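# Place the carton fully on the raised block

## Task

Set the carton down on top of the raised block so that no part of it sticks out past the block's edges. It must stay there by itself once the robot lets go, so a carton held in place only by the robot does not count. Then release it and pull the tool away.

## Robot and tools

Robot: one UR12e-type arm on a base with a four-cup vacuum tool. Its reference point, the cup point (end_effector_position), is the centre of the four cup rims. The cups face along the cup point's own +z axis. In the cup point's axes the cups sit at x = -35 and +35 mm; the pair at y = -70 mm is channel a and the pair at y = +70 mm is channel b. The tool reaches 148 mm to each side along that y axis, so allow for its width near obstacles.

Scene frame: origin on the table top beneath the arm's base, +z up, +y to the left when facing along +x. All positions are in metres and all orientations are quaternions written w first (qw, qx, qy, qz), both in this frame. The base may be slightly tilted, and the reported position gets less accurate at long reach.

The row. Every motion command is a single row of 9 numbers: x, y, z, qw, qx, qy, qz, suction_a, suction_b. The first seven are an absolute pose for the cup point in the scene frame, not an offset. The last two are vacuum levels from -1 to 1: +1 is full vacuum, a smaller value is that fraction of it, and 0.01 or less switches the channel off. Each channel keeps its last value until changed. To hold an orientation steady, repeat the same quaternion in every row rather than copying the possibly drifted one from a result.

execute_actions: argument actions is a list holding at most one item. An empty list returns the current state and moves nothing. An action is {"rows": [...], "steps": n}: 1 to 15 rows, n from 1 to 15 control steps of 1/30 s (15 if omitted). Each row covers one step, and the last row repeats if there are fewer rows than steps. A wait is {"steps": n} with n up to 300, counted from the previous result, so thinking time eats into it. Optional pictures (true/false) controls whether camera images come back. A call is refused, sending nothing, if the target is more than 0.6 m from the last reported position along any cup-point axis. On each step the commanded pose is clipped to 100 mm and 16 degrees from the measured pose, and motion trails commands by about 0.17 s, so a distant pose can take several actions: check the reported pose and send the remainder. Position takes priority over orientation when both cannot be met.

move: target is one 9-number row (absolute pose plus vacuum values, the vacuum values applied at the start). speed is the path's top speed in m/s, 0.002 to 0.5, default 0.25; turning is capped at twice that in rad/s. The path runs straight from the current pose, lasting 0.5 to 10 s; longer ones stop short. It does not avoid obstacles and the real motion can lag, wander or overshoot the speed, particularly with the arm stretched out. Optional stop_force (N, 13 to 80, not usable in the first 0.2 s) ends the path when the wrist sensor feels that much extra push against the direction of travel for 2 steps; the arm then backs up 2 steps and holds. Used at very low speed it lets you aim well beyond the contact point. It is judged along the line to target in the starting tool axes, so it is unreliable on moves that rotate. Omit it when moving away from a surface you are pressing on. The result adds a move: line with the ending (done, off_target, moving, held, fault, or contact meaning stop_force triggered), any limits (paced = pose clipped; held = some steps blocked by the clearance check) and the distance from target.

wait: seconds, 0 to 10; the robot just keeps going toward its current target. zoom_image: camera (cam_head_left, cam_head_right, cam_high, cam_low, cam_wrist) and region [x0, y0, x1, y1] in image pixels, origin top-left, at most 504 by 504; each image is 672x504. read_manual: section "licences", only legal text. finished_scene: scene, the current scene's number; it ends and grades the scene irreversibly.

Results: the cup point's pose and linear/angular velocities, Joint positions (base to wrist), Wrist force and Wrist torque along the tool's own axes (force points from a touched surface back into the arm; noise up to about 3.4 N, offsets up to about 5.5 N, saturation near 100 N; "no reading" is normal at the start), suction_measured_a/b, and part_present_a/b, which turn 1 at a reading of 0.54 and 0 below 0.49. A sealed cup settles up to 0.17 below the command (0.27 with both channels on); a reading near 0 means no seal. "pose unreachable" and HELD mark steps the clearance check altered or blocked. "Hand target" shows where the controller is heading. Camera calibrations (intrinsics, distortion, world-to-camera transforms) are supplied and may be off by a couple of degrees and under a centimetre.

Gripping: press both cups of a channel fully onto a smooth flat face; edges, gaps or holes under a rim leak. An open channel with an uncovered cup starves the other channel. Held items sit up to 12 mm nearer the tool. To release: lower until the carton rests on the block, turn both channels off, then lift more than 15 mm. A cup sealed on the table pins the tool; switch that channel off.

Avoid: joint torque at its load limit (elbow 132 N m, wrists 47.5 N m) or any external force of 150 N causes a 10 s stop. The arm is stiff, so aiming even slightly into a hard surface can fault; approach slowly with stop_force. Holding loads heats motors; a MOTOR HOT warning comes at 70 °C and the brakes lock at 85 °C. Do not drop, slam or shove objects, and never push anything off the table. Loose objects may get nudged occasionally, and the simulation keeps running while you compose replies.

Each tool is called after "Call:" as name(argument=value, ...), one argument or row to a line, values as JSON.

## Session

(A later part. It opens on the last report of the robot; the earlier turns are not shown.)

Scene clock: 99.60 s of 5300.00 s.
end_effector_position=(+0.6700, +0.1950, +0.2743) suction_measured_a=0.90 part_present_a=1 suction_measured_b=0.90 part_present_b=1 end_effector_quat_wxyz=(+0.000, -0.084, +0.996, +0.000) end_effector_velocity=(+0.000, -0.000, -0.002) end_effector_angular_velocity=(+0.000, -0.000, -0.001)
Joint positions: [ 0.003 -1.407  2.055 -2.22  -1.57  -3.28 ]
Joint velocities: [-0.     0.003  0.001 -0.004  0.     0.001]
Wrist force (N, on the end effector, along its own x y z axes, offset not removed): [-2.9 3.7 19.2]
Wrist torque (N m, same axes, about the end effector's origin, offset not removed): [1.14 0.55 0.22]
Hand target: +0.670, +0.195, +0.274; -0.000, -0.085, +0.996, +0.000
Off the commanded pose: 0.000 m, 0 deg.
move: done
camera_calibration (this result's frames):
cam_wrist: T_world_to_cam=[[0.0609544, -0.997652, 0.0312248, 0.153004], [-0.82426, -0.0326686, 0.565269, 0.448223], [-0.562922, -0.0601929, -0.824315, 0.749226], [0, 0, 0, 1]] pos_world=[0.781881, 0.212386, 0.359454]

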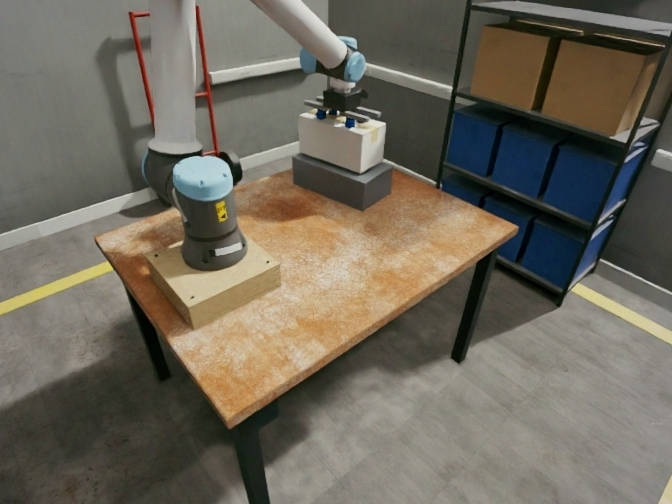

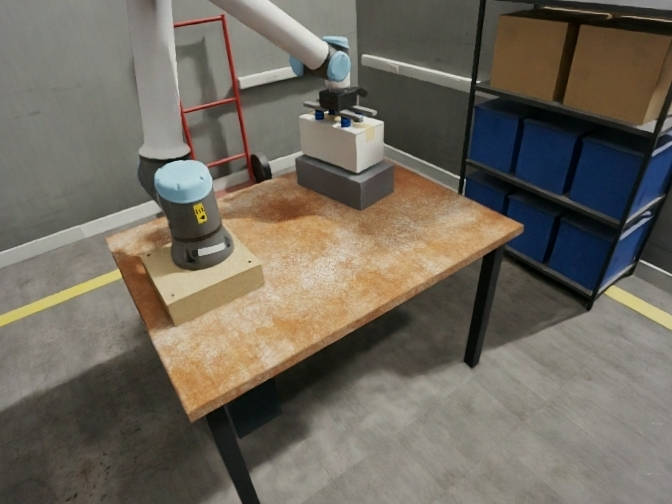

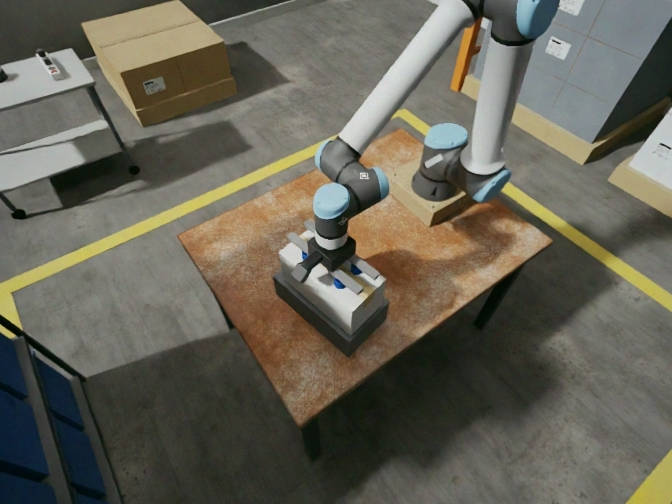

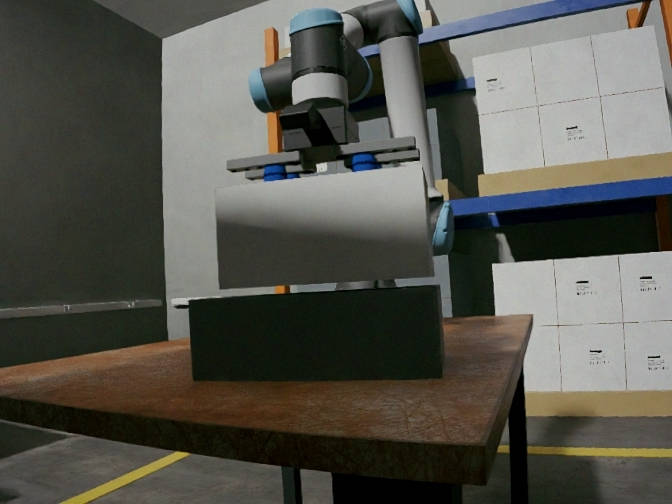

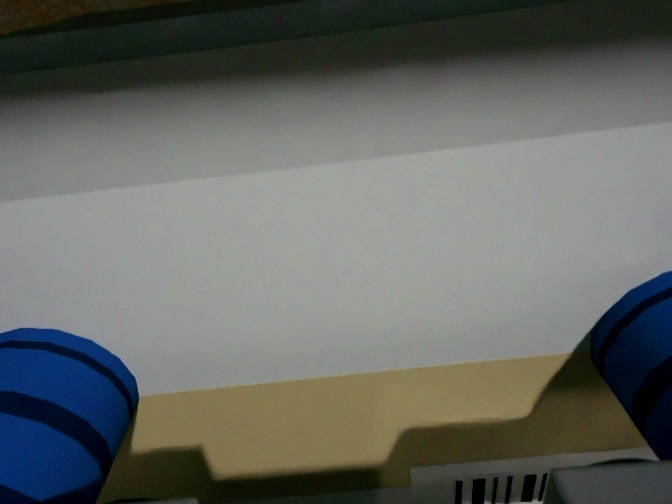

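Call:
move(
  target=[0.672, 0.183, 0.274, 0, -0.0845, 0.9964, 0, 1, 1],
  speed=0.03,
)

Call:
zoom_image(
  camera="cam_low",
  region=[160, 150, 480, 400],
)

Call:
zoom_image(
  camera="cam_head_right",
  region=[270, 90, 420, 220],
)

Scene clock: 120.17 s of 5300.00 s.
end_effector_position=(+0.6720, +0.1832, +0.2740) suction_measured_a=0.90 part_present_a=1 suction_measured_b=0.90 part_present_b=1 end_effector_quat_wxyz=(-0.000, -0.084, +0.996, -0.000) end_effector_velocity=(+0.000, -0.003, -0.000) end_effector_angular_velocity=(-0.001, +0.000, -0.001)
Joint positions: [-0.015 -1.409  2.058 -2.221 -1.57  -3.298]
Joint velocities: [-0.003 -0.     0.001  0.    -0.001 -0.002]
Wrist force (N, on the end effector, along its own x y z axes, offset not removed): [-0.1 3.2 16.4]
Wrist torque (N m, same axes, about the end effector's origin, offset not removed): [0.93 0.14 0.26]
Hand target: +0.672, +0.183, +0.274; -0.000, -0.085, +0.996, -0.000
Off the commanded pose: 0.000 m, 0 deg.
move: done
camera_calibration (this result's frames):
cam_wrist: T_world_to_cam=[[0.0609688, -0.997649, 0.0312927, 0.141139], [-0.824249, -0.0326409, 0.565286, 0.449552], [-0.562935, -0.0602578, -0.824302, 0.749391], [0, 0, 0, 1]] pos_world=[0.783796, 0.200638, 0.359182]

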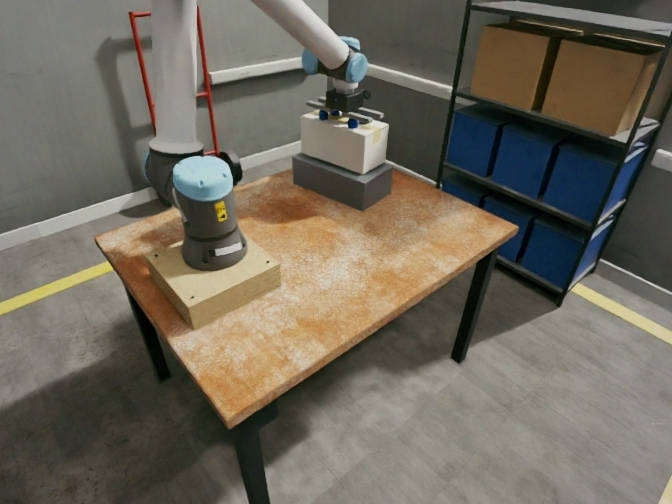

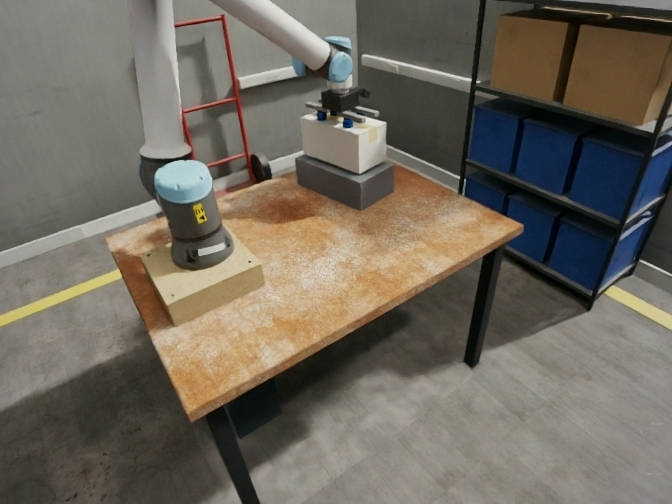

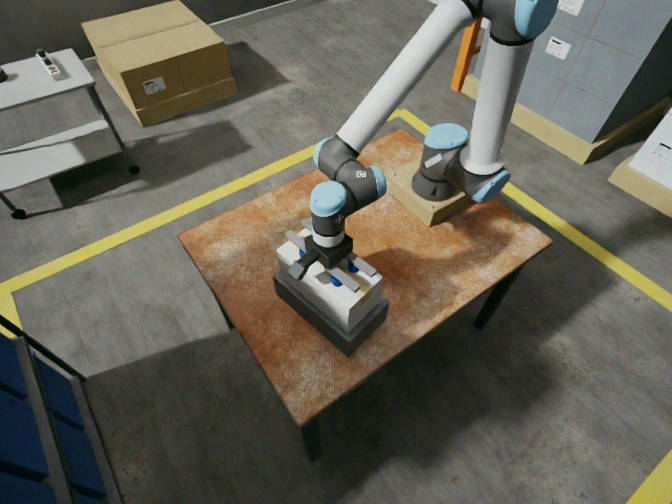

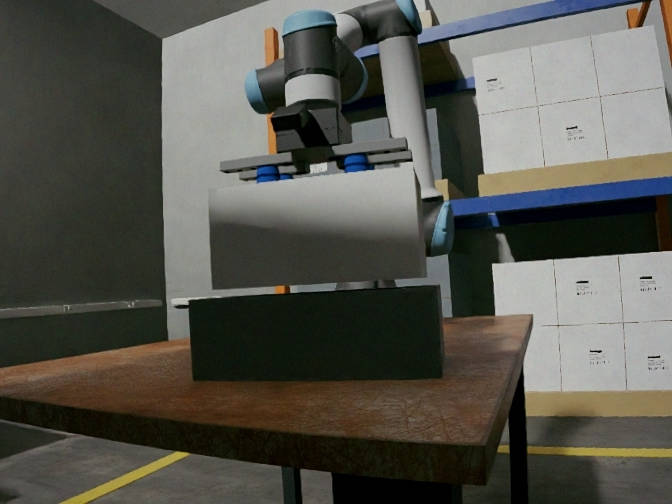

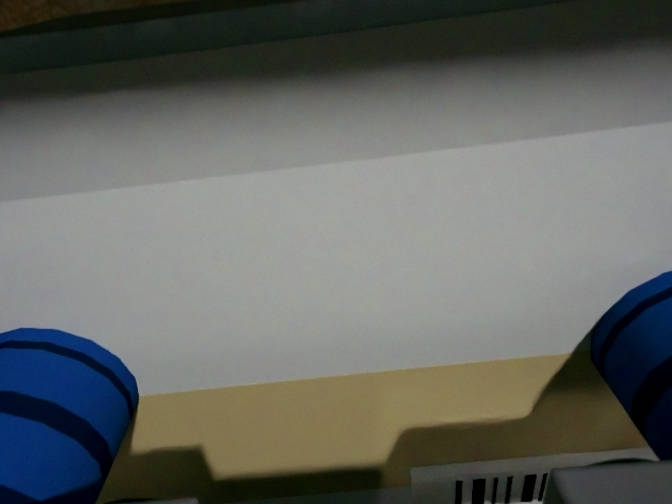

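Region (160, 150, 480, 400) of cam_low's 672x504 image, scaled by 1.575, with more detail than that image has; it fills the top 394 rows of this view, and the rest is white.

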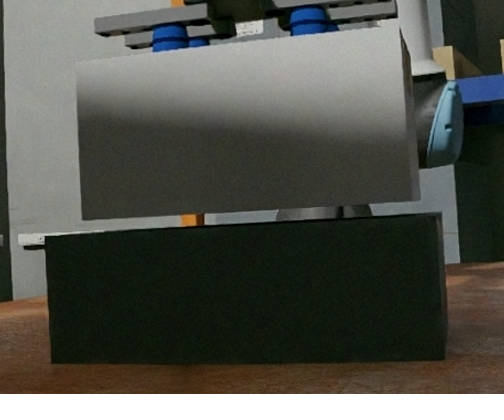

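Region (270, 90, 420, 220) of cam_head_right's 672x504 image, scaled by 3.360, with more detail than that image has; it fills the top 437 rows of this view, and the rest is white.

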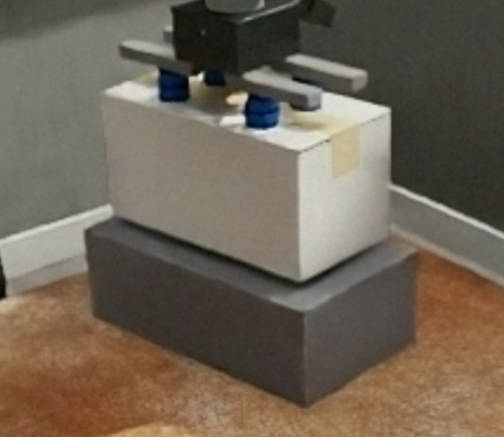

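Call:
move(
  target=[0.672, 0.183, 0.245, 0, -0.0845, 0.9964, 0, 1, 1],
  speed=0.005,
  stop_force=15,
)

Scene clock: 126.00 s of 5300.00 s.
end_effector_position=(+0.6721, +0.1830, +0.2611) suction_measured_a=0.90 part_present_a=1 suction_measured_b=0.90 part_present_b=1 end_effector_quat_wxyz=(+0.000, -0.085, +0.996, -0.000) end_effector_velocity=(-0.001, -0.000, +0.000) end_effector_angular_velocity=(+0.001, +0.003, +0.000)
Joint positions: [-0.015 -1.394  2.069 -2.247 -1.57  -3.298]
Joint velocities: [-0.001 -0.001  0.     0.004  0.001 -0.001]
Wrist force (N, on the end effector, along its own x y z axes, offset not removed): [-1.2 3.5 0.2]
Wrist torque (N m, same axes, about the end effector's origin, offset not removed): [2.53 -1.08 0.29]
Hand target: +0.672, +0.183, +0.261; +0.000, -0.085, +0.996, -0.000
Off the commanded pose: 0.016 m, 0 deg.
move: contact
camera_calibration (this result's frames):
cam_wrist: T_world_to_cam=[[0.0609651, -0.99765, 0.0312659, 0.141294], [-0.824389, -0.032668, 0.565081, 0.457108], [-0.562731, -0.0602255, -0.824443, 0.738675], [0, 0, 0, 1]] pos_world=[0.783896, 0.200382, 0.346274]

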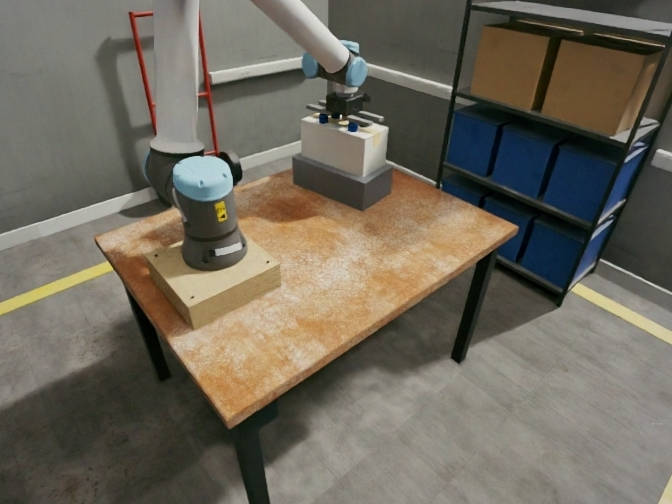

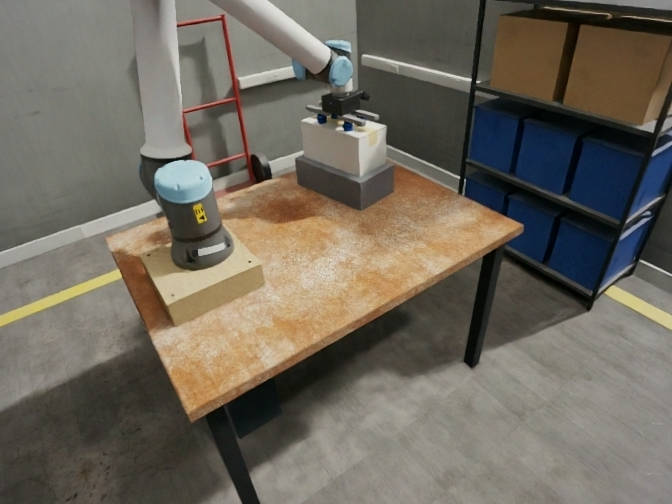

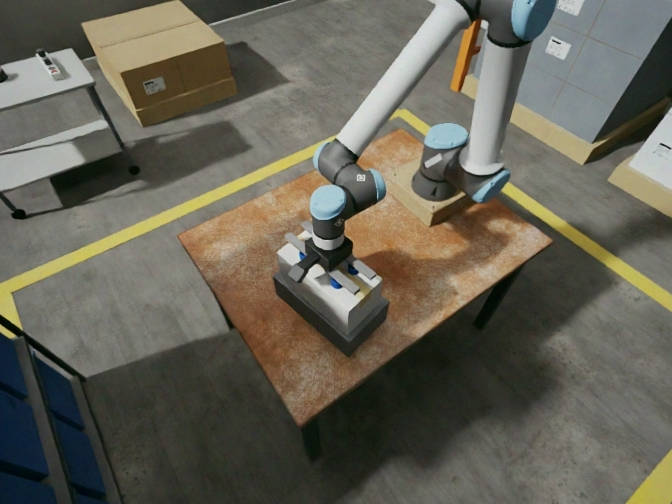

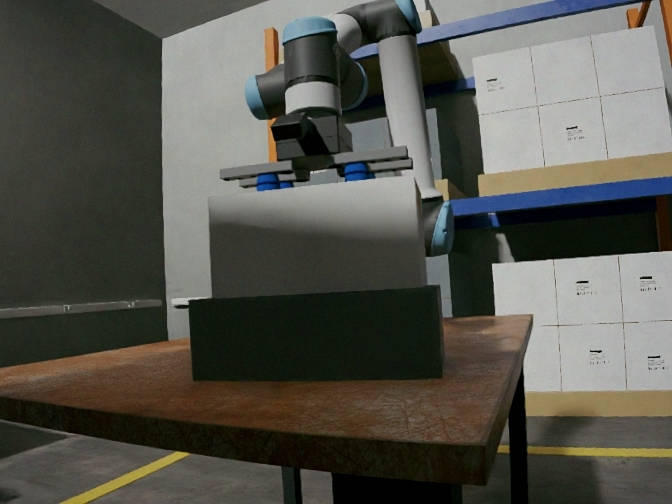

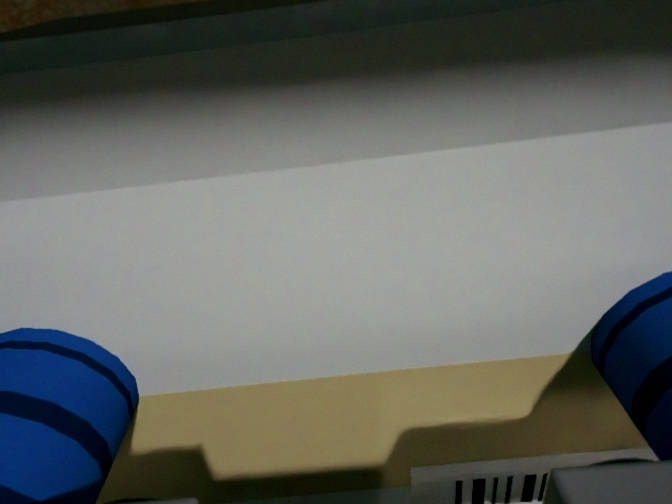

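Call:
execute_actions(
  actions=[
    {"rows": [[0.672, 0.183, 0.265, 0, -0.0845, 0.9964, 0, 0.6, 0.6],[0.672, 0.183, 0.268, 0, -0.0845, 0.9964, 0, 0.5, 0.5],[0.672, 0.183, 0.271, 0, -0.0845, 0.9964, 0, 0.3, 0.3],[0.672, 0.183, 0.273, 0, -0.0845, 0.9964, 0, -1, -1],[0.672, 0.183, 0.275, 0, -0.0845, 0.9964, 0, -1, -1],[0.672, 0.183, 0.278, 0, -0.0845, 0.9964, 0, -1, -1],[0.672, 0.183, 0.282, 0, -0.0845, 0.9964, 0, -1, -1],[0.672, 0.183, 0.286, 0, -0.0845, 0.9964, 0, -1, -1],[0.672, 0.183, 0.29, 0, -0.0845, 0.9964, 0, -1, -1]], "steps": 15},
  ],
)

Call:
move(
  target=[0.65, 0.17, 0.42, 0, -0.0845, 0.9964, 0, -1, -1],
  speed=0.2,
)

Call:
zoom_image(
  camera="cam_high",
  region=[250, 180, 420, 370],
)

Call:
zoom_image(
  camera="cam_head_left",
  region=[270, 90, 420, 220],
)

Scene clock: 137.47 s of 5300.00 s.
end_effector_position=(+0.6720, +0.1830, +0.2875) suction_measured_a=0.00 part_present_a=0 suction_measured_b=0.00 part_present_b=0 end_effector_quat_wxyz=(+0.000, -0.084, +0.996, -0.000) end_effector_velocity=(-0.001, +0.001, +0.022) end_effector_angular_velocity=(+0.001, +0.003, +0.002)
Joint positions: [-0.015 -1.423  2.047 -2.195 -1.57  -3.298]
Joint velocities: [ 0.    -0.024 -0.02   0.046  0.001 -0.001]
Wrist force (N, on the end effector, along its own x y z axes, offset not removed): [-2.9 1.7 -3.8]
Wrist torque (N m, same axes, about the end effector's origin, offset not removed): [0.27 0.51 0.14]
Hand target: +0.672, +0.183, +0.290; +0.000, -0.085, +0.996, -0.000
Off the commanded pose: 0.003 m, 0 deg.
Steps of this call (steps 1 to 329: nothing new was sent; steps 330 to 344: all 15 steps of this action). Readings (end_effector_position | what the end effector reports):
330: (+0.6721, +0.1830, +0.2615) | suction_measured_a=0.80 part_present_a=1 suction_measured_b=0.80 part_present_b=1
331: (+0.6720, +0.1830, +0.2621) | suction_measured_a=0.70 part_present_a=1 suction_measured_b=0.70 part_present_b=1
333: (+0.6720, +0.1830, +0.2649) | suction_measured_a=0.24 part_present_a=0 suction_measured_b=0.25 part_present_b=0
337: (+0.6722, +0.1830, +0.2735) | suction_measured_a=0.00 part_present_a=0 suction_measured_b=0.00 part_present_b=0
344: the state above
camera_calibration (this result's frames):
cam_wrist: T_world_to_cam=[[0.060939, -0.997653, 0.0312365, 0.14052], [-0.824444, -0.0326688, 0.565001, 0.442204], [-0.562654, -0.0601833, -0.824499, 0.760372], [0, 0, 0, 1]] pos_world=[0.783835, 0.200398, 0.372691]

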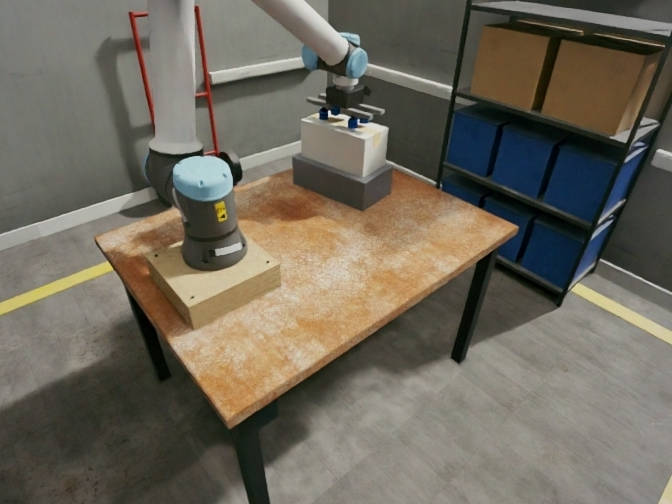

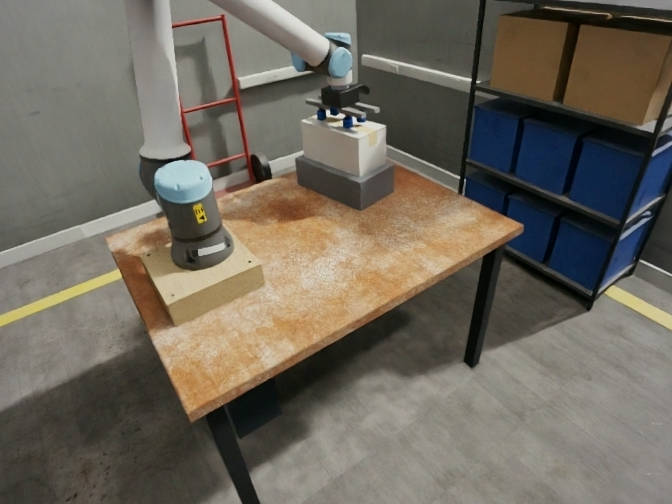

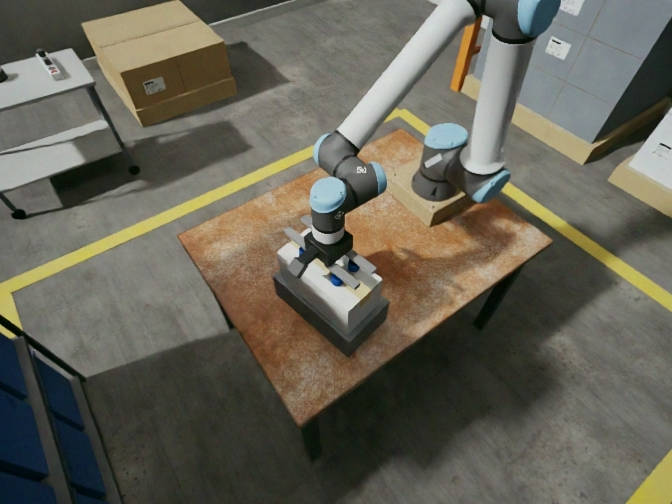

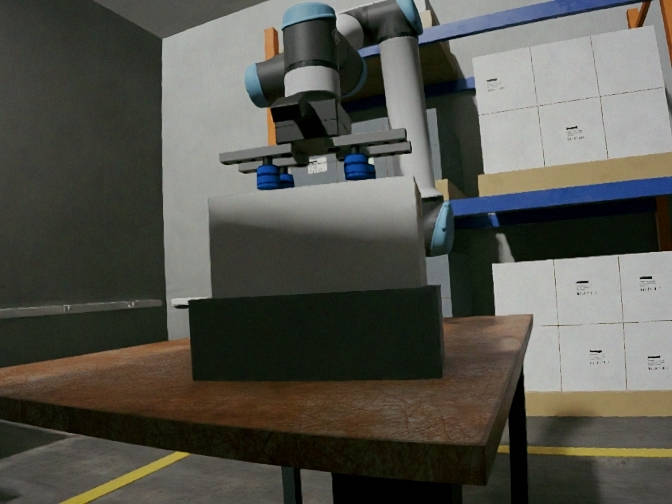

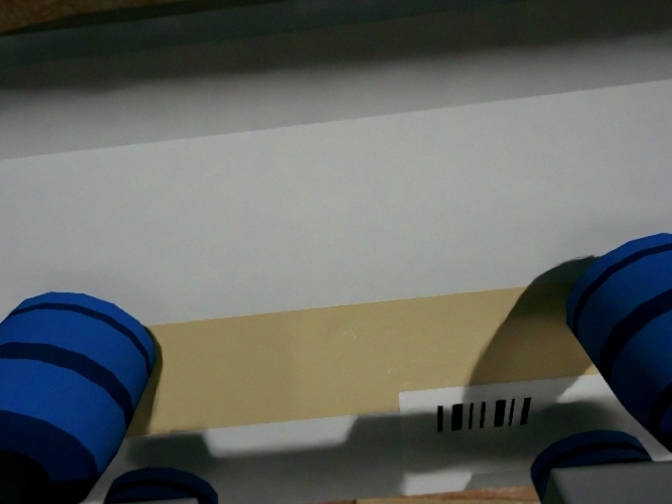

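Scene clock: 139.00 s of 5300.00 s.
end_effector_position=(+0.6499, +0.1700, +0.4198) suction_measured_a=0.00 part_present_a=0 suction_measured_b=0.00 part_present_b=0 end_effector_quat_wxyz=(+0.000, -0.085, +0.996, -0.000) end_effector_velocity=(-0.001, -0.000, +0.002) end_effector_angular_velocity=(+0.000, +0.002, +0.000)
Joint positions: [-0.035 -1.577  1.95  -1.944 -1.57  -3.318]
Joint velocities: [-0.    -0.002 -0.002  0.006  0.    -0.   ]
Wrist force (N, on the end effector, along its own x y z axes, offset not removed): [3.4 3.9 -1.2]
Wrist torque (N m, same axes, about the end effector's origin, offset not removed): [0.72 -0.18 0.09]
Hand target: +0.650, +0.170, +0.420; -0.000, -0.085, +0.996, -0.000
Off the commanded pose: 0.000 m, 0 deg.
move: done
camera_calibration (this result's frames):
cam_wrist: T_world_to_cam=[[0.0609702, -0.997648, 0.0313168, 0.124719], [-0.824262, -0.0326297, 0.565268, 0.348548], [-0.562917, -0.0602777, -0.824313, 0.856336], [0, 0, 0, 1]] pos_world=[0.761736, 0.187417, 0.504959]

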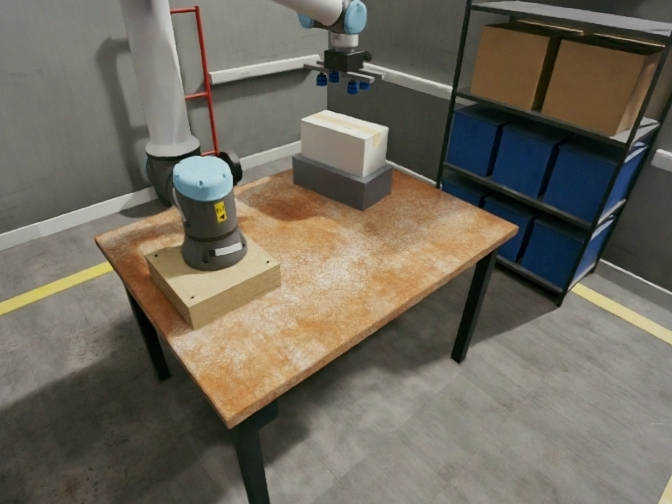

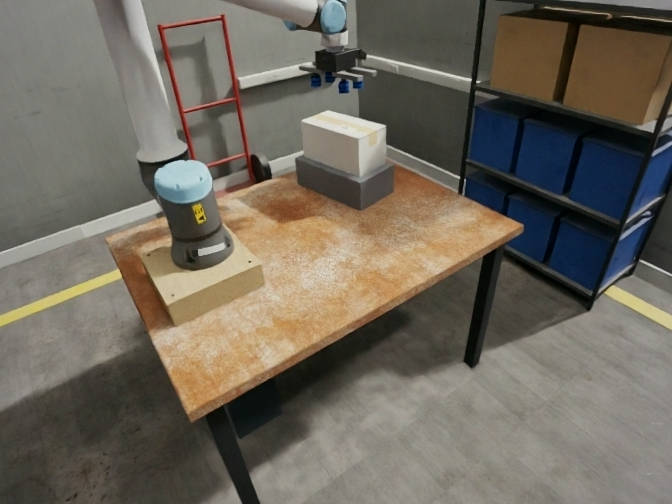

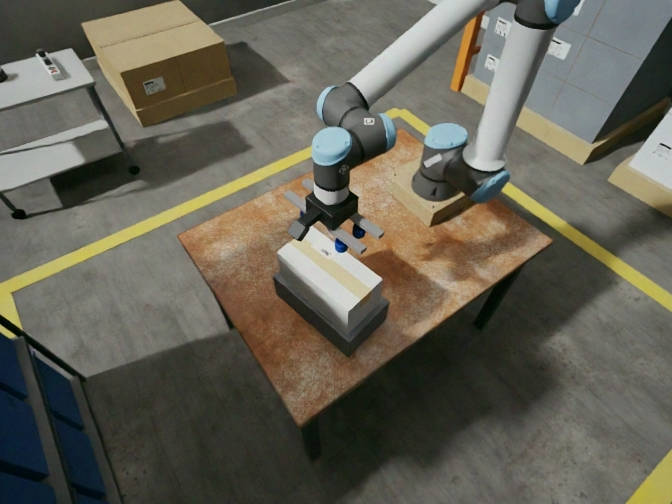

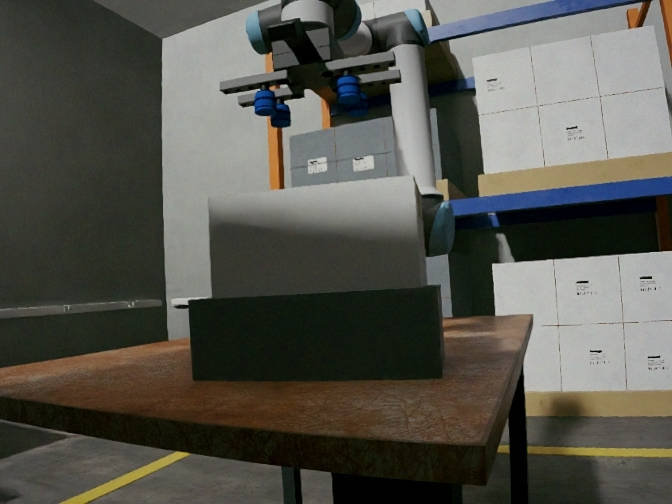

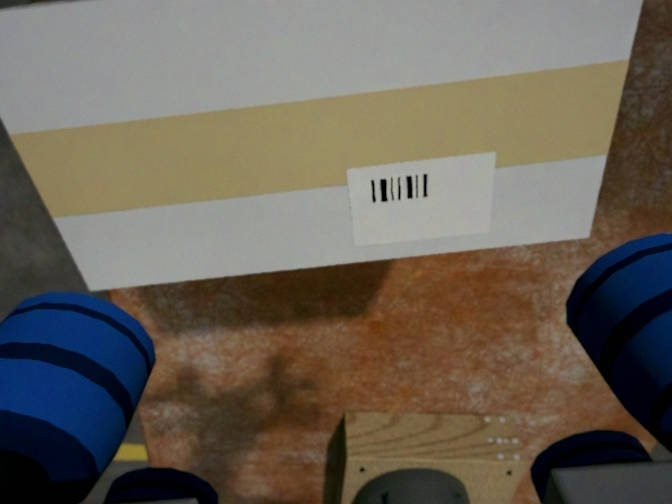

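Region (250, 180, 420, 370) of cam_high's 672x504 image, scaled by 2.653, with more detail than that image has; it fills the left 451 columns of this view, and the rest is white.

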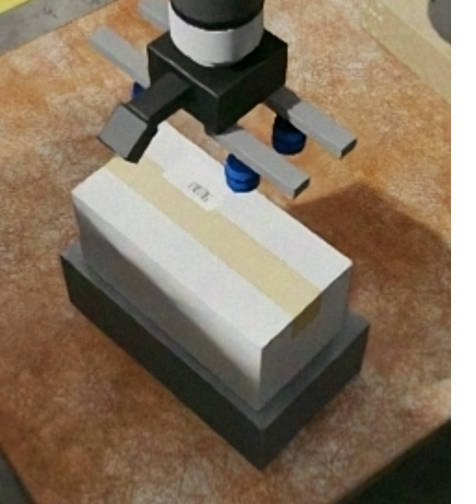

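Region (270, 90, 420, 220) of cam_head_left's 672x504 image, scaled by 3.360, with more detail than that image has; it fills the top 437 rows of this view, and the rest is white.

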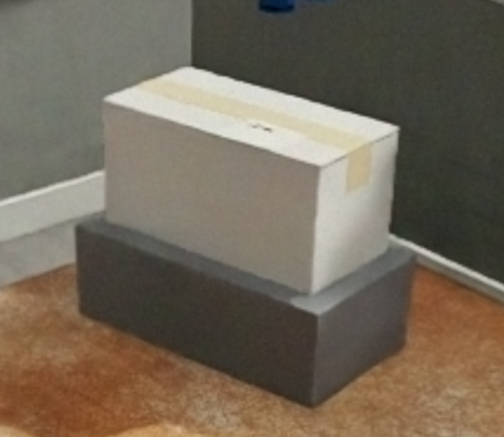

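The carton is on the block with a margin on every side.

Call:
finished_scene(
  scene=2,
)

The scene is finished: the task was done.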